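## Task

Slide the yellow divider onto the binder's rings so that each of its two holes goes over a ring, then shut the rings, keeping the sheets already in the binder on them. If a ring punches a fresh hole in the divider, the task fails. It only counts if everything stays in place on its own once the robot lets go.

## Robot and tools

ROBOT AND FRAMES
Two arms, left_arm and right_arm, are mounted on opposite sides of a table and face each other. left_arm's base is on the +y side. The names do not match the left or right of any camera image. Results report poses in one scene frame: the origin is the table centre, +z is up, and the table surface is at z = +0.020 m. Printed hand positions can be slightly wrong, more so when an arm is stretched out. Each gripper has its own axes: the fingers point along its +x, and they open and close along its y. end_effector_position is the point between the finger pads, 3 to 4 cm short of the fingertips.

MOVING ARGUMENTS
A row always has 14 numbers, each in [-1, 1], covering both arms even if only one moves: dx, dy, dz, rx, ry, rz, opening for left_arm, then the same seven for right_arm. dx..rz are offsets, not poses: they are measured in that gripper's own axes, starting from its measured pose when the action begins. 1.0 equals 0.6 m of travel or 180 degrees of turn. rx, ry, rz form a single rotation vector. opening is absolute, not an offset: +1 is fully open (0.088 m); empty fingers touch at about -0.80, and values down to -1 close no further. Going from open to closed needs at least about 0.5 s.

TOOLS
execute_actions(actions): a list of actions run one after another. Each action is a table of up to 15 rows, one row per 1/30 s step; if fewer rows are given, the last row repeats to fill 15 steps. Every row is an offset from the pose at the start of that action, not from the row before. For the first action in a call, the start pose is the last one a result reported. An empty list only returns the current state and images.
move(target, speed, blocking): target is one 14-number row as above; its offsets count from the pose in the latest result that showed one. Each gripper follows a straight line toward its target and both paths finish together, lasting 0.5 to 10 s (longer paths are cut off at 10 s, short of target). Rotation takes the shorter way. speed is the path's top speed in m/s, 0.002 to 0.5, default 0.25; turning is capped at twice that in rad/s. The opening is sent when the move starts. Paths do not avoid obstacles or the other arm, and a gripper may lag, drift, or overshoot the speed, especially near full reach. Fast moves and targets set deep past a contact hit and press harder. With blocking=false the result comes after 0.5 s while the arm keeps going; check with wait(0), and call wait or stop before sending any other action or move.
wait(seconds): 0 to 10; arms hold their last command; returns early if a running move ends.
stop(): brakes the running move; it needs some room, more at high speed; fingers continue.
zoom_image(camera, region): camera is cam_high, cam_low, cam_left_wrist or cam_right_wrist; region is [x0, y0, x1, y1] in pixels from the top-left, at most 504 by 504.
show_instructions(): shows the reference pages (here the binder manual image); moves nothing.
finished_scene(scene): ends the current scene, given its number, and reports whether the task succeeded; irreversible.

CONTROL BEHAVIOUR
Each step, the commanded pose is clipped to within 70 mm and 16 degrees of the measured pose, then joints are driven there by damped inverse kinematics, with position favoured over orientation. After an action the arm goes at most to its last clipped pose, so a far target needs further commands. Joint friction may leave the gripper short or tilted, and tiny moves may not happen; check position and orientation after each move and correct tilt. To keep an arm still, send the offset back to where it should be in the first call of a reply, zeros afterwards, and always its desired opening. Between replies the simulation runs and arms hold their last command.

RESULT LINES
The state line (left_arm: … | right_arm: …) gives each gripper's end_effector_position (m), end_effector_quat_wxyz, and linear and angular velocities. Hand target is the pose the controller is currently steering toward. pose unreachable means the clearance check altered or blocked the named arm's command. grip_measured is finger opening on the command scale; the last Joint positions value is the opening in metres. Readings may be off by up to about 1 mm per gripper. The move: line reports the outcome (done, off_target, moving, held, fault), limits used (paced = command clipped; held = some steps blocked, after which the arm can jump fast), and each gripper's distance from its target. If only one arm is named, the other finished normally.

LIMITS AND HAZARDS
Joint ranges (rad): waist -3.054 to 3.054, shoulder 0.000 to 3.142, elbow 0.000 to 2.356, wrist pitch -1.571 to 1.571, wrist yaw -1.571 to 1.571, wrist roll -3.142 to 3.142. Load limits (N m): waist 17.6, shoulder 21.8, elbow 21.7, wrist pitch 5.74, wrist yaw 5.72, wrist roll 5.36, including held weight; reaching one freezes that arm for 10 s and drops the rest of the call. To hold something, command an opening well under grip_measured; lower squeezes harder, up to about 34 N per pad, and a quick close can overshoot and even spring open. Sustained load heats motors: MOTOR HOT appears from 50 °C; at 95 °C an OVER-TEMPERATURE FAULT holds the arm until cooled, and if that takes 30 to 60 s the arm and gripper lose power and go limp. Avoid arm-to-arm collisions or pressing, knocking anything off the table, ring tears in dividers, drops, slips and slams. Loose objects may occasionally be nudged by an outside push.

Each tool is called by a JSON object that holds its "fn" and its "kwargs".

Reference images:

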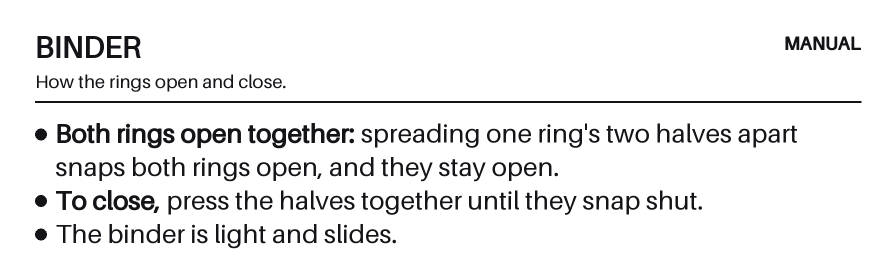

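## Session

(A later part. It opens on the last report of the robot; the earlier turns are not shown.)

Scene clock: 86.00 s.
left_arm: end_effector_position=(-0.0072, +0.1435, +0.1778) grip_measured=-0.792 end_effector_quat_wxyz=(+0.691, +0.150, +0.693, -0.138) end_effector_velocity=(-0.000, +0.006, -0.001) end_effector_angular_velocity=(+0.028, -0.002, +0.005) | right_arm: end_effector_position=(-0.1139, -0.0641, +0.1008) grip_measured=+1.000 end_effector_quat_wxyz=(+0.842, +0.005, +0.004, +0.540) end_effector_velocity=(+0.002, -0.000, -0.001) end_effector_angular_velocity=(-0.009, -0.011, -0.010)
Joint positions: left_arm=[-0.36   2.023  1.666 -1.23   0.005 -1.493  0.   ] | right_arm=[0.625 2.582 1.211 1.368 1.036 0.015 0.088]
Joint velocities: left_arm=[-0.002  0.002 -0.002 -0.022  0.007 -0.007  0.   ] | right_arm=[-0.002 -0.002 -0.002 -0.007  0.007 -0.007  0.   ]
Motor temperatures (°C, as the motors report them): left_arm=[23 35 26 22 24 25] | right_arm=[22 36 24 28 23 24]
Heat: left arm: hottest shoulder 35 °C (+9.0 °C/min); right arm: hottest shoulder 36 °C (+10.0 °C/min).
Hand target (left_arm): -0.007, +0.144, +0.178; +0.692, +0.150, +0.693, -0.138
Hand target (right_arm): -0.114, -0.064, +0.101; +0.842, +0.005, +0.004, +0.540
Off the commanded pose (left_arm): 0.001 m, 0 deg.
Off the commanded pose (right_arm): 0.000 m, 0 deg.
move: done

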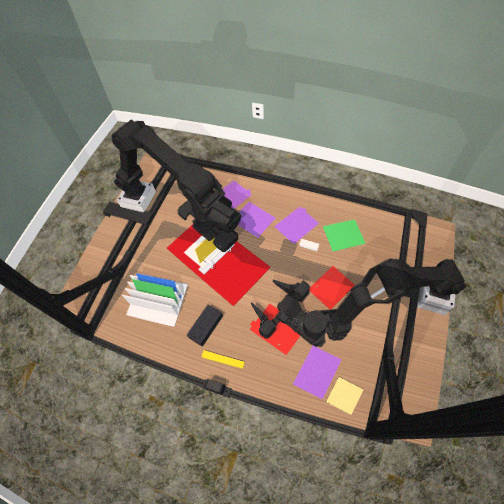

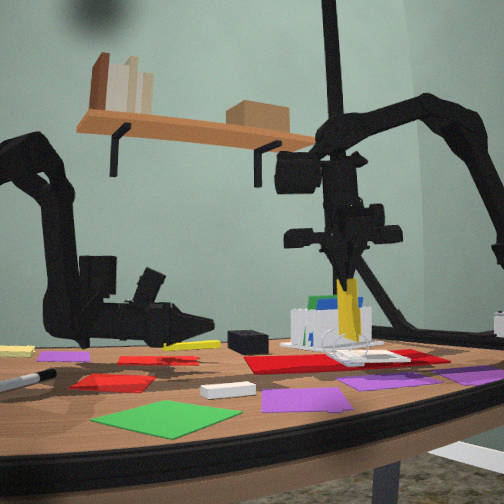

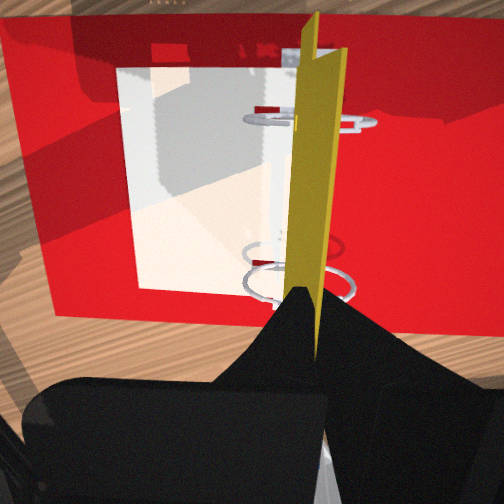

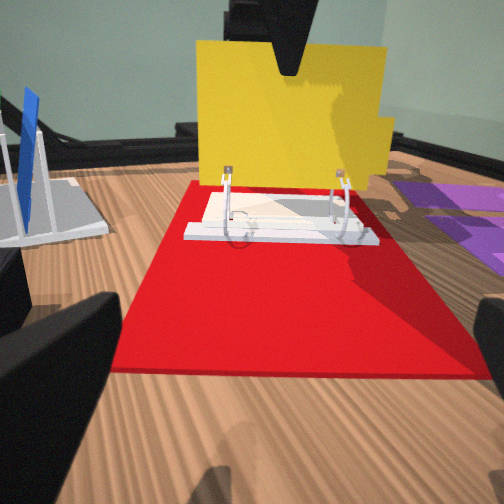

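{"fn": "move", "kwargs": {"target": [0,0.0037,0,0,0,0.0032,-0.92, 0,0,0,0,0,0,1], "speed": 0.01}}

{"fn": "move", "kwargs": {"target": [0.0143,0.0145,0,0,0,0.0111,-0.92, 0,0,0,0,0,0,1], "speed": 0.015}}

{"fn": "zoom_image", "kwargs": {"camera": "cam_right_wrist", "region": [190, 140, 370, 220]}}

{"fn": "zoom_image", "kwargs": {"camera": "cam_low", "region": [300, 270, 410, 380]}}

Scene clock: 88.10 s.
left_arm: end_effector_position=(-0.0066, +0.1453, +0.1780) grip_measured=-0.792 end_effector_quat_wxyz=(+0.692, +0.153, +0.693, -0.135) end_effector_velocity=(+0.000, +0.001, +0.002) end_effector_angular_velocity=(-0.000, -0.008, +0.005) | right_arm: end_effector_position=(-0.1139, -0.0641, +0.1006) grip_measured=+1.000 end_effector_quat_wxyz=(+0.842, +0.004, +0.004, +0.540) end_effector_velocity=(+0.002, -0.000, -0.001) end_effector_angular_velocity=(-0.009, -0.011, -0.010)
Joint positions: left_arm=[-0.36   2.023  1.666 -1.238  0.005 -1.493  0.   ] | right_arm=[0.625 2.582 1.211 1.368 1.036 0.015 0.088]
Joint velocities: left_arm=[-0.002 -0.002  0.002 -0.007 -0.007 -0.007 -0.   ] | right_arm=[-0.002 -0.002 -0.002 -0.007  0.007 -0.007  0.   ]
Motor temperatures (°C, as the motors report them): left_arm=[23 35 26 22 24 25] | right_arm=[22 36 24 28 23 24]
Heat: left arm: hottest shoulder 35 °C (+9.0 °C/min); right arm: hottest shoulder 36 °C (+9.0 °C/min).
Hand target (left_arm): -0.006, +0.146, +0.178; +0.692, +0.153, +0.693, -0.135
Hand target (right_arm): -0.114, -0.064, +0.101; +0.842, +0.004, +0.004, +0.540
Off the commanded pose (left_arm): 0.000 m, 0 deg.
Off the commanded pose (right_arm): 0.000 m, 0 deg.
move: done

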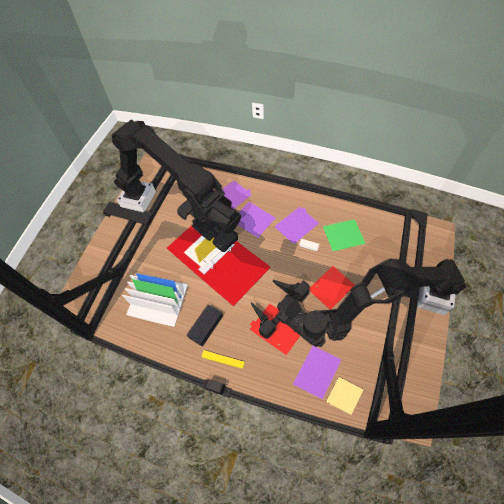

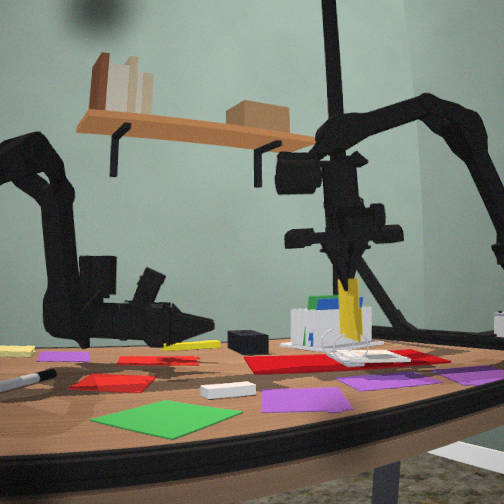

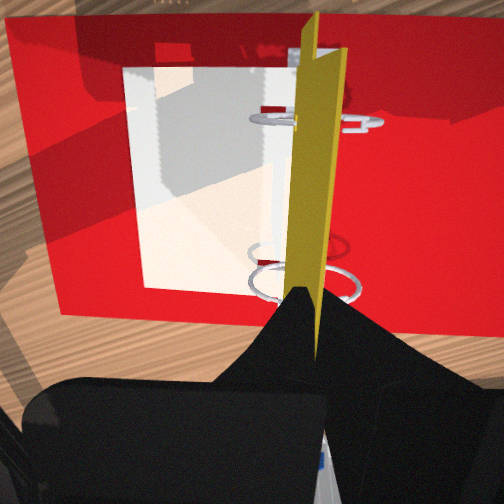

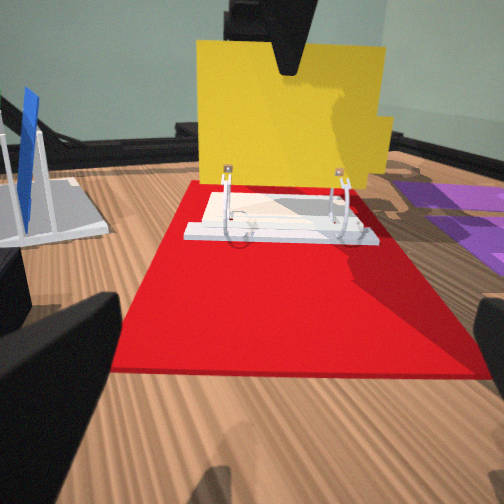

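Scene clock: 89.50 s.
left_arm: end_effector_position=(-0.0047, +0.1508, +0.1723) grip_measured=-0.792 end_effector_quat_wxyz=(+0.692, +0.161, +0.692, -0.127) end_effector_velocity=(+0.004, +0.004, +0.000) end_effector_angular_velocity=(+0.013, -0.029, +0.018) | right_arm: end_effector_position=(-0.1139, -0.0641, +0.1006) grip_measured=+1.000 end_effector_quat_wxyz=(+0.842, +0.004, +0.004, +0.540) end_effector_velocity=(-0.001, +0.001, -0.002) end_effector_angular_velocity=(-0.007, -0.000, +0.020)
Joint positions: left_arm=[-0.36   2.023  1.643 -1.238  0.005 -1.493  0.   ] | right_arm=[0.625 2.582 1.211 1.368 1.036 0.015 0.088]
Joint velocities: left_arm=[-0.002 -0.002 -0.002 -0.022 -0.022 -0.022 -0.   ] | right_arm=[-0.002 -0.002 -0.007 -0.007 -0.022  0.007  0.   ]
Motor temperatures (°C, as the motors report them): left_arm=[23 35 26 22 24 25] | right_arm=[22 36 24 28 23 24]
Heat: left arm: hottest shoulder 35 °C (+8.1 °C/min); right arm: hottest shoulder 36 °C (+9.1 °C/min).
Hand target (left_arm): -0.003, +0.154, +0.170; +0.694, +0.165, +0.690, -0.123
Hand target (right_arm): -0.114, -0.064, +0.101; +0.842, +0.004, +0.004, +0.540
Off the commanded pose (left_arm): 0.004 m, 1 deg.
Off the commanded pose (right_arm): 0.000 m, 0 deg.
move: done

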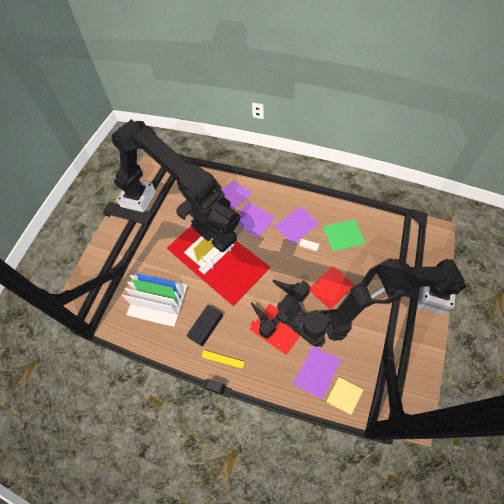

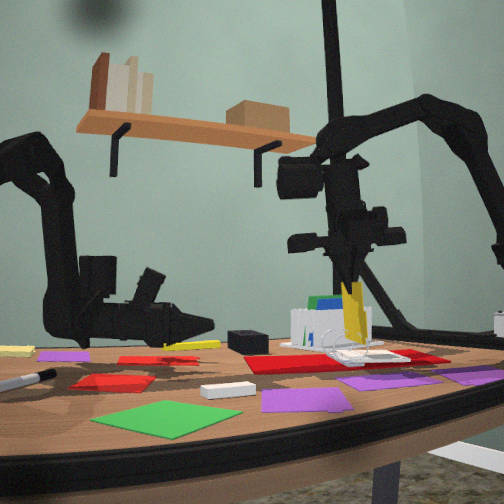

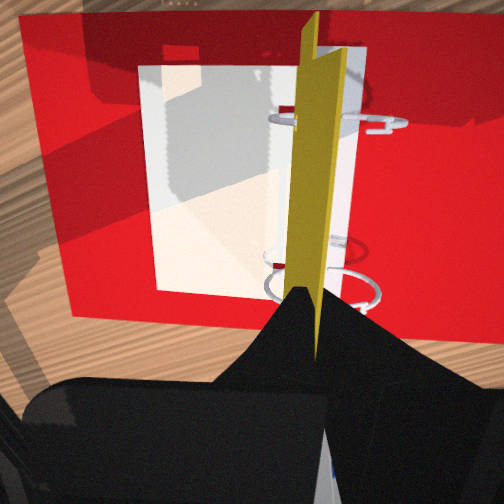

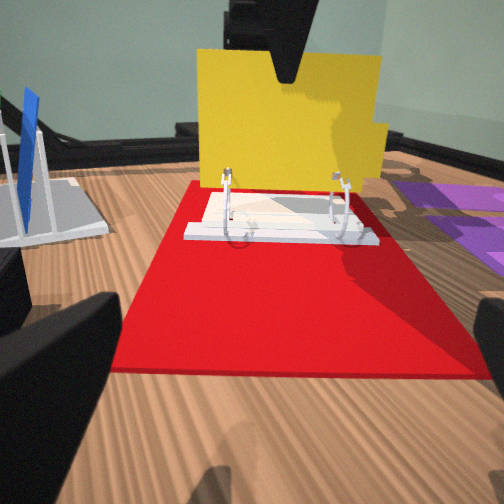

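Region (190, 140, 370, 220) of cam_right_wrist's 504x504 image, scaled by 2.800, with more detail than that image has.

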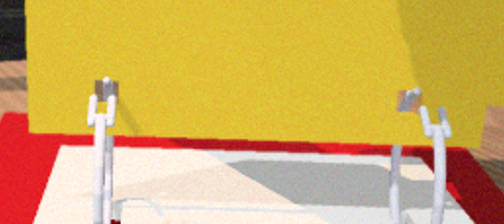

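Region (300, 270, 410, 380) of cam_low's 504x504 image, scaled by 4.582, with more detail than that image has.

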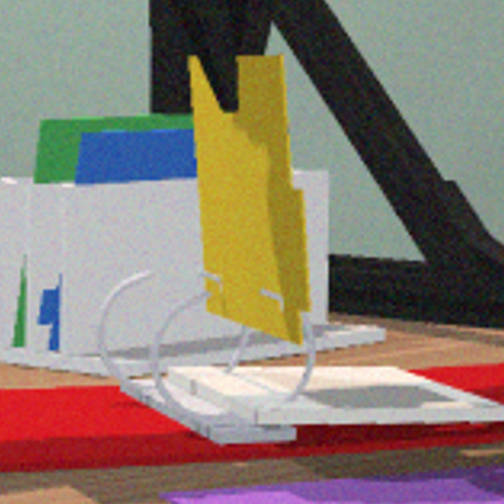

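{"fn": "execute_actions", "kwargs": {"actions": [[[0,0,0,0,0,0,-0.85,0,0,0,0,0,0,1],[0,0,0,0,0,0,-0.82,0,0,0,0,0,0,1],[0,0,0,0,0,0,-0.80,0,0,0,0,0,0,1],[0,0,0,0,0,0,-0.79,0,0,0,0,0,0,1],[0,0,0,0,0,0,-0.78,0,0,0,0,0,0,1],[0,0,0,0,0,0,-0.77,0,0,0,0,0,0,1],[0,0,0,0,0,0,-0.76,0,0,0,0,0,0,1],[0,0,0,0,0,0,-0.75,0,0,0,0,0,0,1],[0,0,0,0,0,0,-0.74,0,0,0,0,0,0,1],[0,0,0,0,0,0,-0.73,0,0,0,0,0,0,1],[0,0,0,0,0,0,-0.72,0,0,0,0,0,0,1],[0,0,0,0,0,0,-0.71,0,0,0,0,0,0,1],[0,0,0,0,0,0,-0.70,0,0,0,0,0,0,1]]]}}

{"fn": "zoom_image", "kwargs": {"camera": "cam_low", "region": [300, 270, 410, 380]}}

Scene clock: 95.10 s.
left_arm: end_effector_position=(-0.0046, +0.1508, +0.1722) grip_measured=-0.711 end_effector_quat_wxyz=(+0.693, +0.161, +0.692, -0.127) end_effector_velocity=(-0.001, +0.003, +0.002) end_effector_angular_velocity=(+0.004, +0.005, +0.020) | right_arm: end_effector_position=(-0.1139, -0.0641, +0.1006) grip_measured=+1.000 end_effector_quat_wxyz=(+0.842, +0.004, +0.004, +0.540) end_effector_velocity=(-0.001, +0.001, -0.001) end_effector_angular_velocity=(+0.005, +0.008, +0.020)
Joint positions: left_arm=[-0.36   2.023  1.643 -1.238  0.005 -1.493  0.004] | right_arm=[0.625 2.582 1.211 1.368 1.036 0.015 0.088]
Joint velocities: left_arm=[-0.002 -0.007 -0.002 -0.007  0.007 -0.022  0.006] | right_arm=[-0.002  0.002 -0.002  0.007 -0.022  0.007  0.   ]
Motor temperatures (°C, as the motors report them): left_arm=[23 35 26 22 24 25] | right_arm=[22 37 24 28 23 24]
Heat: left arm: hottest shoulder 35 °C (+7.0 °C/min); right arm: hottest shoulder 37 °C (+8.0 °C/min).
Hand target (left_arm): -0.005, +0.151, +0.172; +0.693, +0.161, +0.692, -0.127
Hand target (right_arm): -0.114, -0.064, +0.101; +0.842, +0.004, +0.004, +0.540
Off the commanded pose (left_arm): 0.000 m, 0 deg.
Off the commanded pose (right_arm): 0.000 m, 0 deg.

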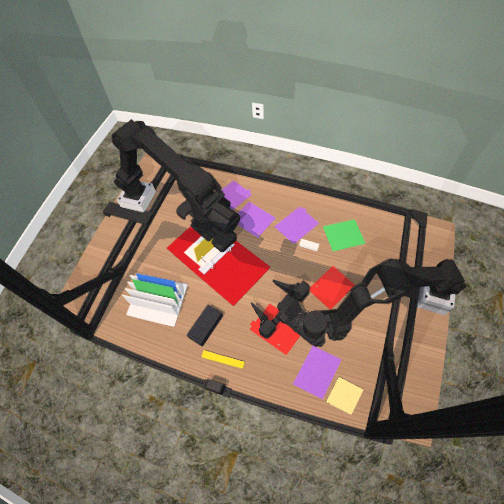

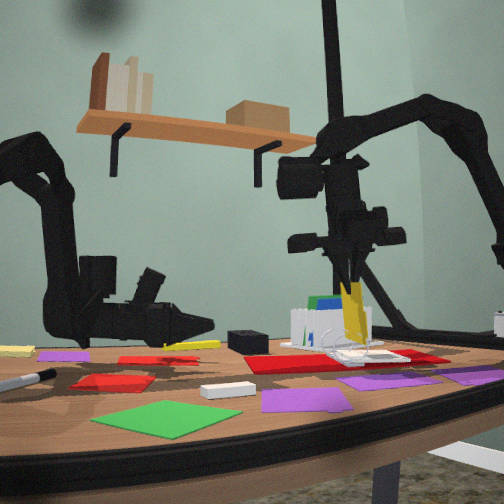

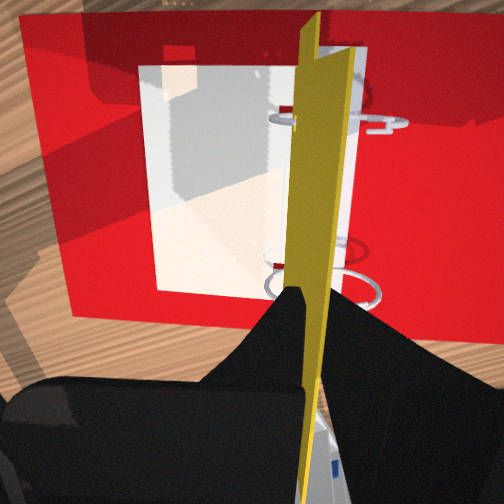

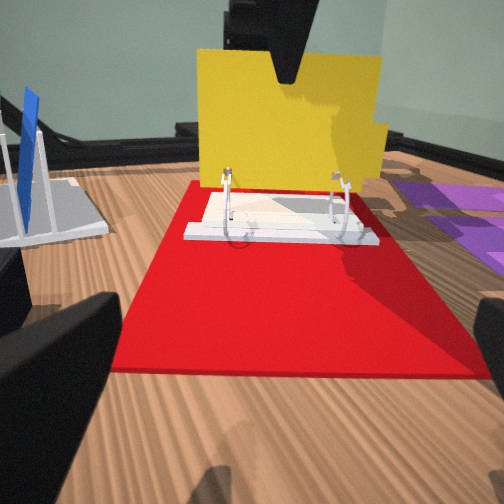

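Region (300, 270, 410, 380) of cam_low's 504x504 image, scaled by 4.582, with more detail than that image has.

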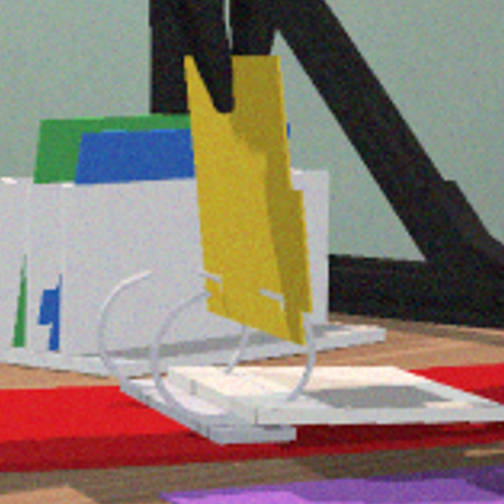

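{"fn": "move", "kwargs": {"target": [0.0217,0.0817,0,0,0,-0.139,-0.66, 0,0,0,0,0,0,1], "speed": 0.13}}

{"fn": "zoom_image", "kwargs": {"camera": "cam_low", "region": [300, 240, 440, 380]}}

Scene clock: 100.67 s.
left_arm: end_effector_position=(+0.0138, +0.1935, +0.1627) grip_measured=-0.660 end_effector_quat_wxyz=(+0.651, +0.007, +0.708, -0.273) end_effector_velocity=(+0.001, +0.002, +0.000) end_effector_angular_velocity=(-0.006, +0.003, +0.021) | right_arm: end_effector_position=(-0.1139, -0.0641, +0.1006) grip_measured=+1.000 end_effector_quat_wxyz=(+0.842, +0.004, +0.004, +0.540) end_effector_velocity=(-0.002, -0.000, -0.001) end_effector_angular_velocity=(-0.009, -0.011, +0.010)
Joint positions: left_arm=[-0.333  1.531  0.939 -0.593  0.041 -1.478  0.007] | right_arm=[0.625 2.582 1.211 1.368 1.036 0.015 0.088]
Joint velocities: left_arm=[-0.002 -0.012 -0.012  0.007 -0.007 -0.022 -0.   ] | right_arm=[ 0.002 -0.002 -0.002 -0.007 -0.007 -0.007  0.   ]
Motor temperatures (°C, as the motors report them): left_arm=[23 35 26 22 24 25] | right_arm=[22 37 24 29 23 24]
Heat: left arm: hottest shoulder 35 °C (+4.0 °C/min); right arm: hottest shoulder 37 °C (+7.1 °C/min).
Hand target (left_arm): +0.015, +0.196, +0.162; +0.649, +0.007, +0.710, -0.274
Hand target (right_arm): -0.114, -0.064, +0.101; +0.842, +0.004, +0.004, +0.540
Off the commanded pose (left_arm): 0.003 m, 0 deg.
Off the commanded pose (right_arm): 0.000 m, 0 deg.
move: done

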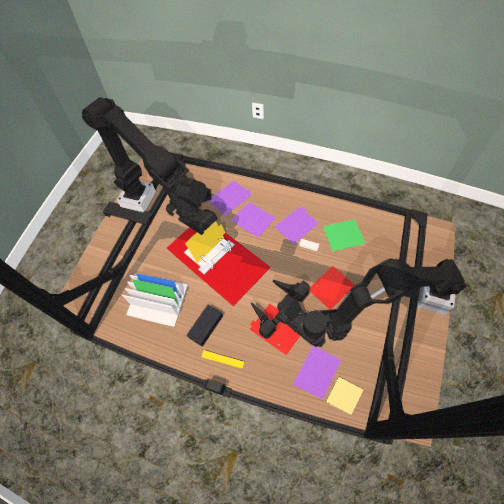

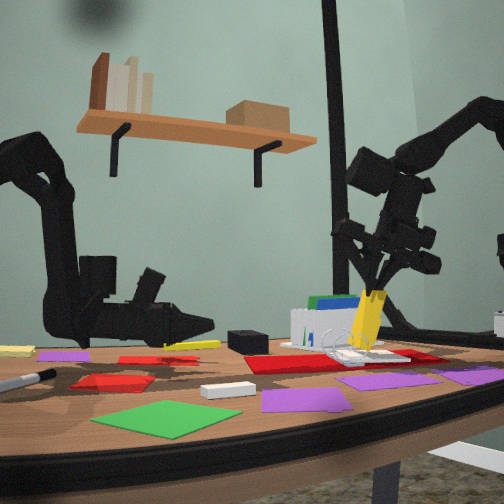

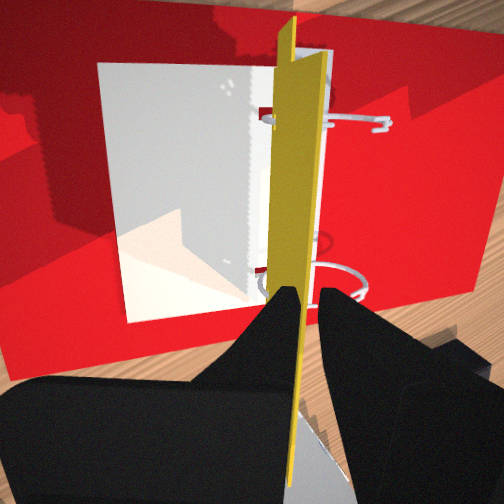

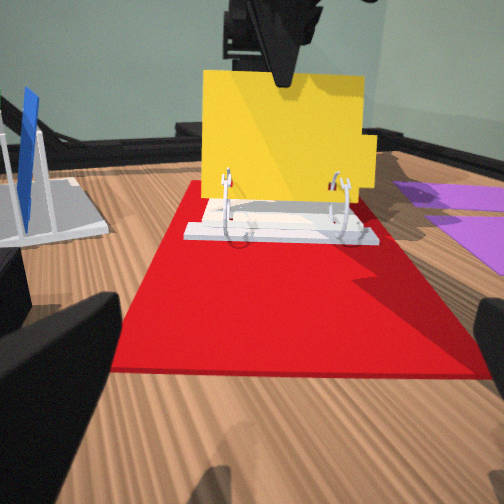

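Region (300, 240, 440, 380) of cam_low's 504x504 image, scaled by 3.600, with more detail than that image has.

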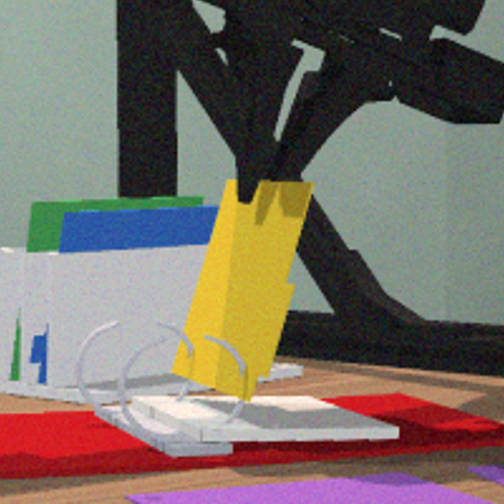

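{"fn": "move", "kwargs": {"target": [0.0417,0.0775,0,0,0,-0.128,-0.6, 0,0,0,0,0,0,1], "speed": 0.13}}

{"fn": "zoom_image", "kwargs": {"camera": "cam_low", "region": [300, 220, 460, 380]}}

Scene clock: 103.50 s.
left_arm: end_effector_position=(+0.0263, +0.2219, +0.1231) grip_measured=-0.600 end_effector_quat_wxyz=(+0.586, -0.136, +0.694, -0.397) end_effector_velocity=(-0.001, +0.002, -0.002) end_effector_angular_velocity=(-0.008, +0.002, -0.013) | right_arm: end_effector_position=(-0.1139, -0.0641, +0.1006) grip_measured=+1.000 end_effector_quat_wxyz=(+0.842, +0.004, +0.004, +0.540) end_effector_velocity=(+0.003, +0.001, -0.001) end_effector_angular_velocity=(-0.015, -0.024, +0.000)
Joint positions: left_arm=[-0.294  1.318  0.357  0.173  0.095 -1.475  0.01 ] | right_arm=[0.625 2.582 1.211 1.368 1.036 0.015 0.088]
Joint velocities: left_arm=[-0.002 -0.002 -0.017  0.022  0.007  0.007 -0.   ] | right_arm=[-0.007 -0.002 -0.002 -0.007 -0.007 -0.022  0.   ]
Motor temperatures (°C, as the motors report them): left_arm=[23 34 26 22 24 25] | right_arm=[22 37 24 29 23 24]
Heat: left arm: hottest shoulder 34 °C (+2.0 °C/min); right arm: hottest shoulder 37 °C (+6.1 °C/min).
Hand target (left_arm): +0.027, +0.224, +0.122; +0.584, -0.135, +0.695, -0.398
Hand target (right_arm): -0.114, -0.064, +0.101; +0.842, +0.004, +0.004, +0.540
Off the commanded pose (left_arm): 0.003 m, 0 deg.
Off the commanded pose (right_arm): 0.000 m, 0 deg.
move: done

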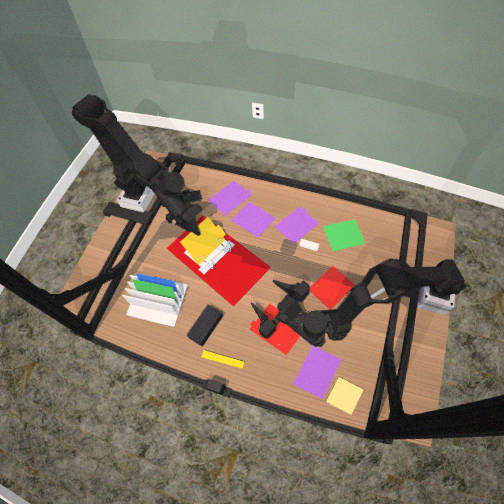

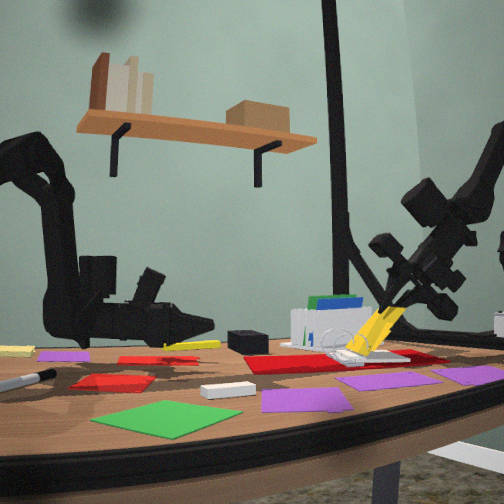

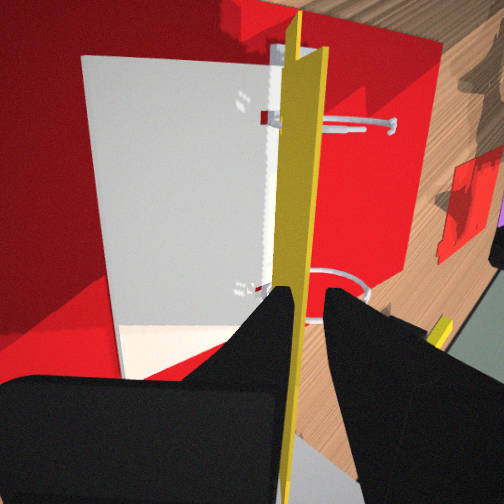

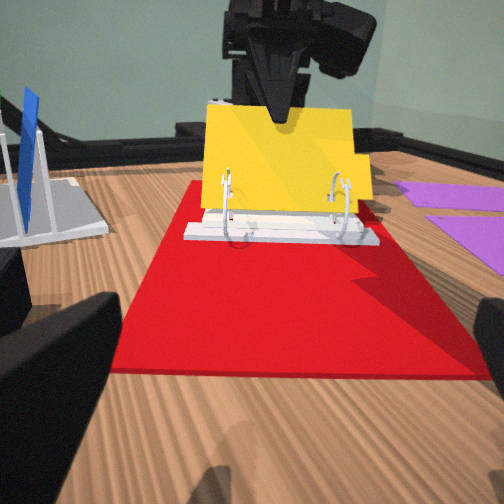

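Region (300, 220, 460, 380) of cam_low's 504x504 image, scaled by 3.150, with more detail than that image has.

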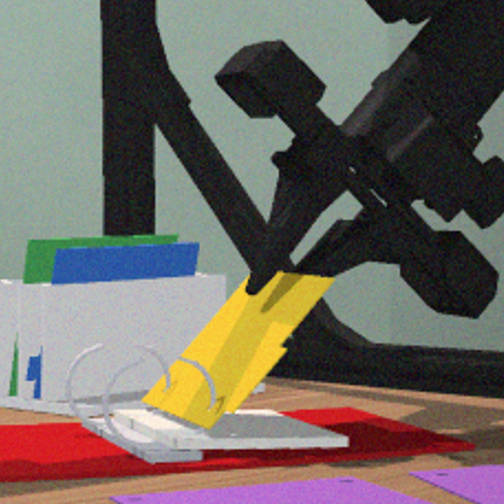

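{"fn": "execute_actions", "kwargs": {"actions": [[[0,0,0,0,0,0,-0.55,0,0,0,0,0,0,1],[0,0,0,0,0,0,-0.50,0,0,0,0,0,0,1],[0,0,0,0,0,0,-0.44,0,0,0,0,0,0,1],[0,0,0,0,0,0,-0.39,0,0,0,0,0,0,1],[0,0,0,0,0,0,-0.33,0,0,0,0,0,0,1],[0,0,0,0,0,0,-0.28,0,0,0,0,0,0,1],[0,0,0,0,0,0,-0.23,0,0,0,0,0,0,1],[0,0,0,0,0,0,-0.17,0,0,0,0,0,0,1],[0,0,0,0,0,0,-0.12,0,0,0,0,0,0,1],[0,0,0,0,0,0,-0.07,0,0,0,0,0,0,1],[0,0,0,0,0,0,-0.01,0,0,0,0,0,0,1],[0,0,0,0,0,0,0.04,0,0,0,0,0,0,1],[0,0,0,0,0,0,0.09,0,0,0,0,0,0,1],[0,0,0,0,0,0,0.15,0,0,0,0,0,0,1],[0,0,0,0,0,0,0.20,0,0,0,0,0,0,1]],[[0,0,0,0,0,0,0.25,0,0,0,0,0,0,1],[0,0,0,0,0,0,0.31,0,0,0,0,0,0,1],[0,0,0,0,0,0,0.36,0,0,0,0,0,0,1],[0,0,0,0,0,0,0.41,0,0,0,0,0,0,1],[0,0,0,0,0,0,0.47,0,0,0,0,0,0,1],[0,0,0,0,0,0,0.52,0,0,0,0,0,0,1],[0,0,0,0,0,0,0.57,0,0,0,0,0,0,1],[0,0,0,0,0,0,0.63,0,0,0,0,0,0,1],[0,0,0,0,0,0,0.68,0,0,0,0,0,0,1],[0,0,0,0,0,0,0.73,0,0,0,0,0,0,1],[0,0,0,0,0,0,0.79,0,0,0,0,0,0,1],[0,0,0,0,0,0,0.84,0,0,0,0,0,0,1],[0,0,0,0,0,0,0.89,0,0,0,0,0,0,1],[0,0,0,0,0,0,0.95,0,0,0,0,0,0,1],[0,0,0,0,0,0,1,0,0,0,0,0,0,1]]]}}

{"fn": "move", "kwargs": {"target": [0,0.033,0,0,0,0,1, 0,0,0,0,0,0,1], "speed": 0.03}}

{"fn": "zoom_image", "kwargs": {"camera": "cam_low", "region": [300, 220, 480, 400]}}

Scene clock: 106.50 s.
left_arm: end_effector_position=(+0.0262, +0.2221, +0.1229) grip_measured=+0.873 end_effector_quat_wxyz=(+0.585, -0.136, +0.694, -0.397) end_effector_velocity=(-0.000, +0.004, -0.003) end_effector_angular_velocity=(+0.008, -0.013, -0.007) | right_arm: end_effector_position=(-0.1139, -0.0641, +0.1006) grip_measured=+1.000 end_effector_quat_wxyz=(+0.842, +0.004, +0.004, +0.540) end_effector_velocity=(+0.001, -0.000, -0.002) end_effector_angular_velocity=(-0.013, -0.014, +0.005)
Joint positions: left_arm=[-0.294  1.318  0.356  0.175  0.095 -1.475  0.082] | right_arm=[0.625 2.582 1.211 1.368 1.036 0.015 0.088]
Joint velocities: left_arm=[-0.007 -0.002 -0.007 -0.007 -0.007  0.007  0.078] | right_arm=[-0.002 -0.002 -0.007 -0.007 -0.007 -0.007  0.   ]
Motor temperatures (°C, as the motors report them): left_arm=[23 33 26 22 24 25] | right_arm=[22 38 24 29 23 24]
Heat: left arm: hottest shoulder 33 °C (+0.0 °C/min); right arm: hottest shoulder 38 °C (+7.1 °C/min).
Hand target (left_arm): +0.026, +0.222, +0.123; +0.585, -0.136, +0.694, -0.397
Hand target (right_arm): -0.114, -0.064, +0.101; +0.842, +0.004, +0.004, +0.540
Off the commanded pose (left_arm): 0.000 m, 0 deg.
Off the commanded pose (right_arm): 0.000 m, 0 deg.

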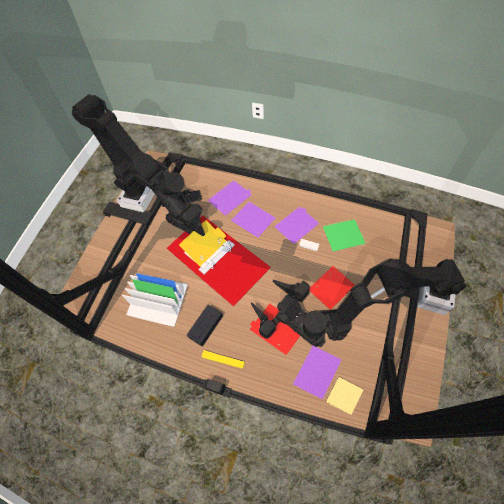

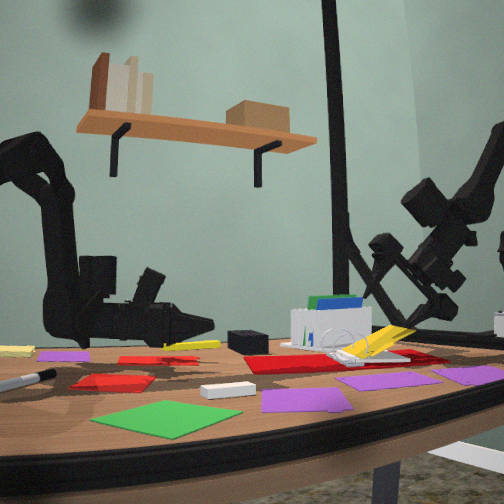

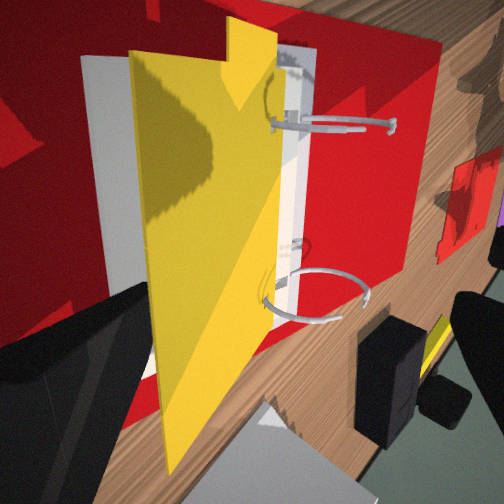

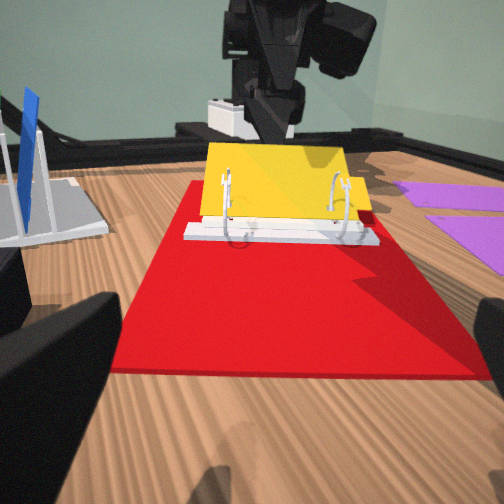

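Scene clock: 107.43 s.
left_arm: end_effector_position=(+0.0308, +0.2316, +0.1117) grip_measured=+1.000 end_effector_quat_wxyz=(+0.586, -0.139, +0.692, -0.398) end_effector_velocity=(+0.000, -0.000, -0.000) end_effector_angular_velocity=(-0.002, +0.000, +0.008) | right_arm: end_effector_position=(-0.1139, -0.0641, +0.1006) grip_measured=+1.000 end_effector_quat_wxyz=(+0.842, +0.004, +0.004, +0.540) end_effector_velocity=(+0.000, +0.001, -0.001) end_effector_angular_velocity=(-0.015, -0.024, +0.005)
Joint positions: left_arm=[-0.287  1.318  0.29   0.248  0.096 -1.471  0.088] | right_arm=[0.625 2.582 1.211 1.368 1.036 0.015 0.088]
Joint velocities: left_arm=[-0.002  0.002 -0.002  0.007 -0.007 -0.007  0.   ] | right_arm=[-0.002 -0.002 -0.002 -0.007 -0.007 -0.022  0.   ]
Motor temperatures (°C, as the motors report them): left_arm=[23 33 26 22 24 25] | right_arm=[22 38 24 29 23 24]
Heat: left arm: hottest shoulder 33 °C (+0.0 °C/min); right arm: hottest shoulder 38 °C (+6.1 °C/min).
Hand target (left_arm): +0.032, +0.235, +0.109; +0.586, -0.136, +0.694, -0.397
Hand target (right_arm): -0.114, -0.064, +0.101; +0.842, +0.004, +0.004, +0.540
Off the commanded pose (left_arm): 0.004 m, 0 deg.
Off the commanded pose (right_arm): 0.000 m, 0 deg.
move: done

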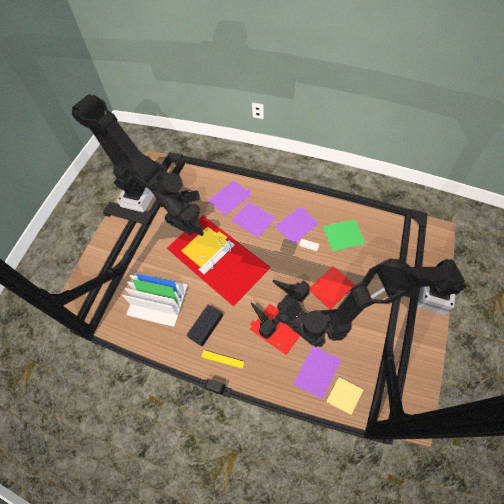

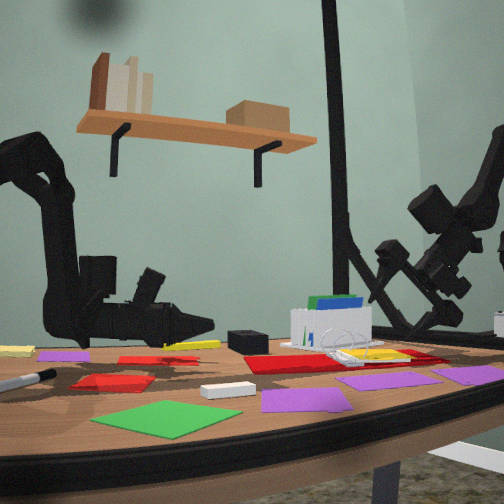

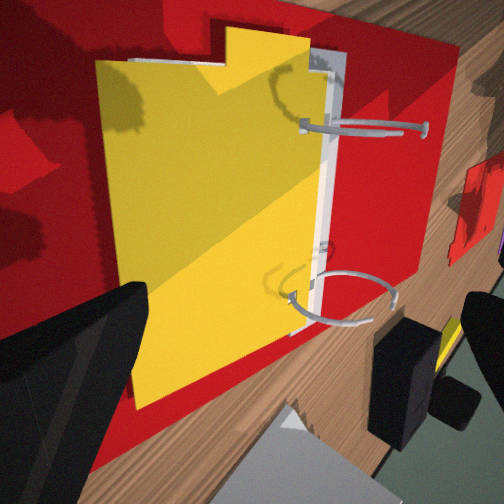

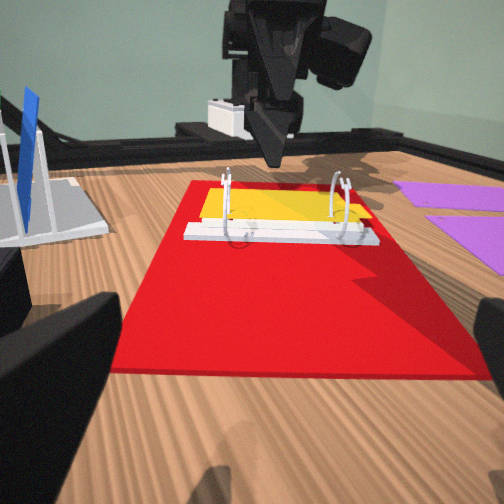

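Region (300, 220, 480, 400) of cam_low's 504x504 image, scaled by 2.800, with more detail than that image has.

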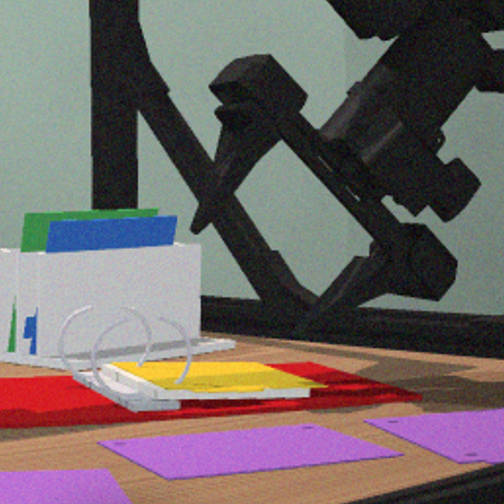

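{"fn": "move", "kwargs": {"target": [0.11,-0.1323,-0.0687,0.002,0.0021,0.253,1, 0,0,0,0,0,0,1], "speed": 0.25}}

{"fn": "zoom_image", "kwargs": {"camera": "cam_right_wrist", "region": [160, 80, 400, 260]}}

Scene clock: 111.53 s.
left_arm: end_effector_position=(-0.0460, +0.1538, +0.1263) grip_measured=+1.000 end_effector_quat_wxyz=(+0.690, +0.139, +0.695, -0.149) end_effector_velocity=(+0.002, +0.000, +0.004) end_effector_angular_velocity=(+0.004, -0.010, +0.010) | right_arm: end_effector_position=(-0.1139, -0.0641, +0.1006) grip_measured=+1.000 end_effector_quat_wxyz=(+0.842, +0.004, +0.004, +0.540) end_effector_velocity=(+0.000, +0.001, -0.003) end_effector_angular_velocity=(-0.021, -0.019, +0.005)
Joint positions: left_arm=[-0.464  2.06   1.512 -1.008  0.004 -1.598  0.088] | right_arm=[0.625 2.582 1.211 1.368 1.036 0.015 0.088]
Joint velocities: left_arm=[ 0.002 -0.002  0.012 -0.022 -0.007 -0.007  0.   ] | right_arm=[-0.002 -0.002 -0.002 -0.022 -0.007 -0.007  0.   ]
Motor temperatures (°C, as the motors report them): left_arm=[23 32 26 23 24 25] | right_arm=[22 38 24 29 23 24]
Heat: left arm: hottest shoulder 32 °C (-3.0 °C/min); right arm: hottest shoulder 38 °C (+6.1 °C/min).
Hand target (left_arm): -0.047, +0.153, +0.122; +0.692, +0.143, +0.693, -0.144
Hand target (right_arm): -0.114, -0.064, +0.101; +0.842, +0.004, +0.004, +0.540
Off the commanded pose (left_arm): 0.004 m, 1 deg.
Off the commanded pose (right_arm): 0.000 m, 0 deg.
move: done

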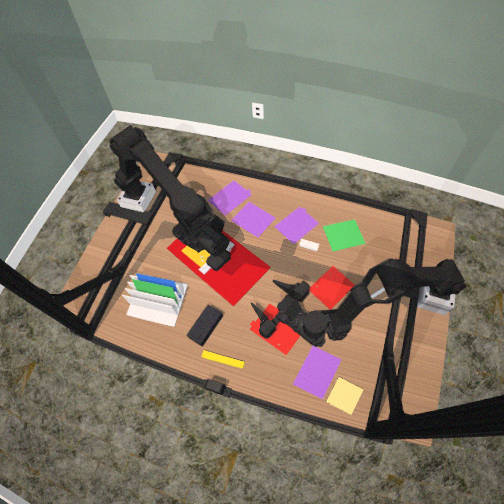

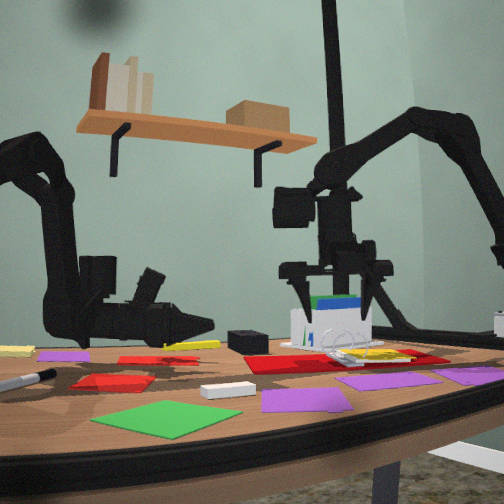

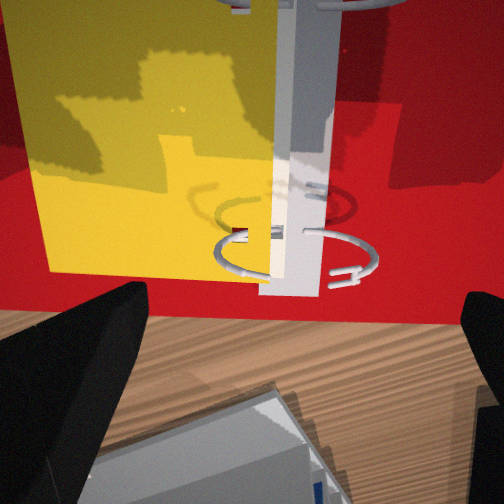

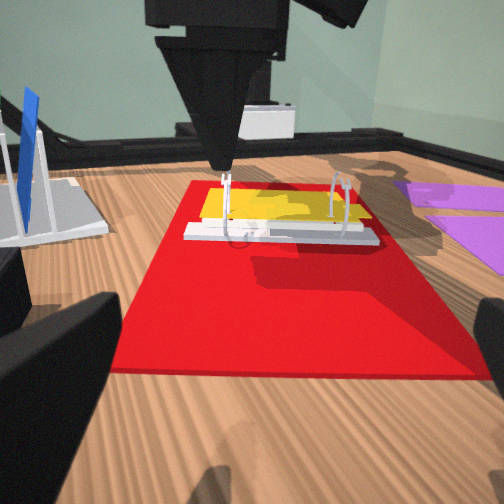

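Region (160, 80, 400, 260) of cam_right_wrist's 504x504 image, scaled by 2.100, with more detail than that image has; it fills the top 378 rows of this view, and the rest is white.

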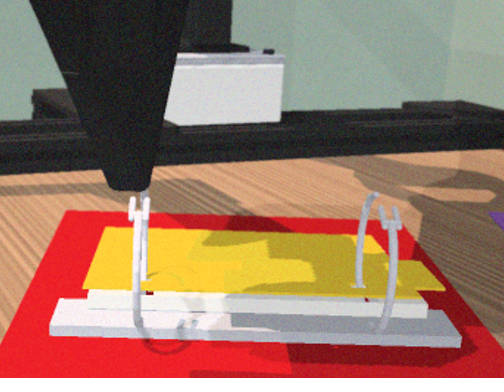

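{"fn": "move", "kwargs": {"target": [0.067,0.002,0.002,0,0,0.005,0.7, 0,0,0,0,0,0,1], "speed": 0.08}}

{"fn": "zoom_image", "kwargs": {"camera": "cam_low", "region": [280, 260, 420, 400]}}

Scene clock: 113.07 s.
left_arm: end_effector_position=(-0.0475, +0.1507, +0.0943) grip_measured=+0.700 end_effector_quat_wxyz=(+0.689, +0.136, +0.695, -0.151) end_effector_velocity=(+0.002, +0.005, +0.000) end_effector_angular_velocity=(+0.017, -0.016, -0.010) | right_arm: end_effector_position=(-0.1139, -0.0641, +0.1006) grip_measured=+1.000 end_effector_quat_wxyz=(+0.842, +0.004, +0.004, +0.540) end_effector_velocity=(+0.001, +0.000, -0.005) end_effector_angular_velocity=(-0.019, -0.009, +0.005)
Joint positions: left_arm=[-0.464  2.109  1.453 -0.892  0.004 -1.598  0.073] | right_arm=[0.625 2.582 1.211 1.368 1.036 0.015 0.088]
Joint velocities: left_arm=[-0.002 -0.002 -0.002 -0.022 -0.007  0.007 -0.   ] | right_arm=[-0.002  0.002 -0.002 -0.022 -0.007  0.007  0.   ]
Motor temperatures (°C, as the motors report them): left_arm=[23 32 26 23 24 25] | right_arm=[22 38 24 29 23 24]
Heat: left arm: hottest shoulder 32 °C (-3.0 °C/min); right arm: hottest shoulder 38 °C (+6.0 °C/min).
Hand target (left_arm): -0.045, +0.154, +0.086; +0.691, +0.145, +0.694, -0.143
Hand target (right_arm): -0.114, -0.064, +0.101; +0.842, +0.004, +0.004, +0.540
Off the commanded pose (left_arm): 0.009 m, 1 deg.
Off the commanded pose (right_arm): 0.000 m, 0 deg.
move: off_target (left_arm)

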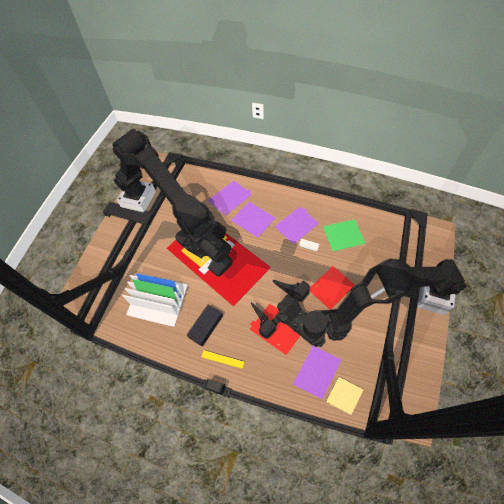

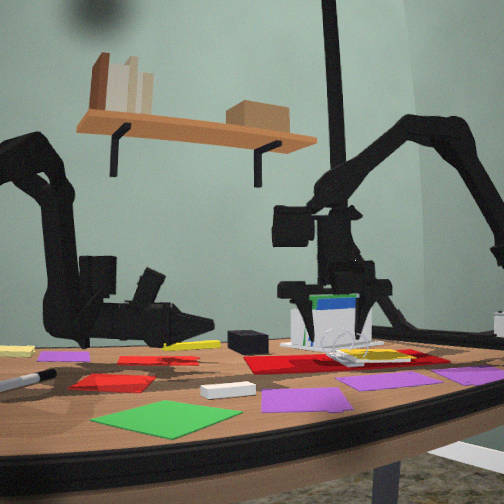

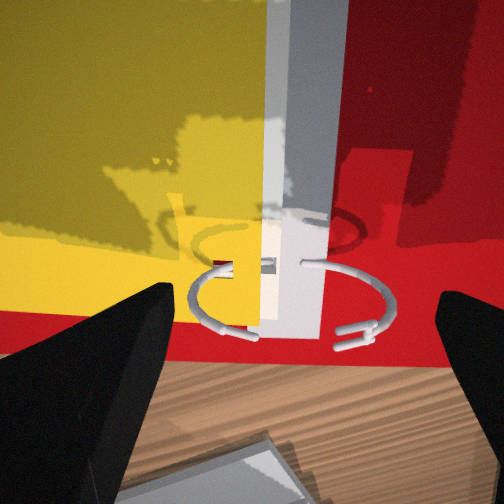

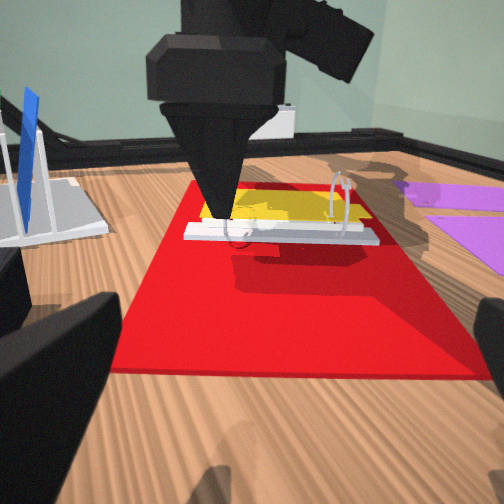

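Region (280, 260, 420, 400) of cam_low's 504x504 image, scaled by 3.600, with more detail than that image has.

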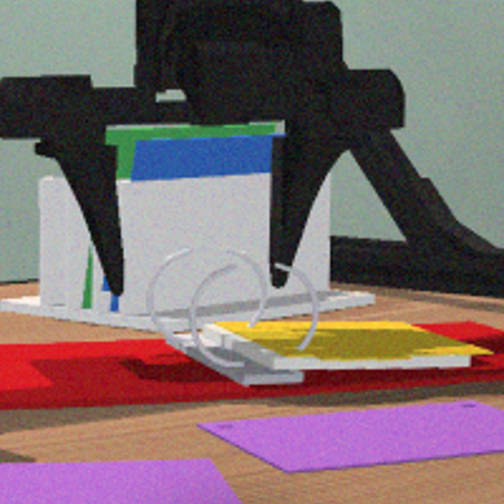

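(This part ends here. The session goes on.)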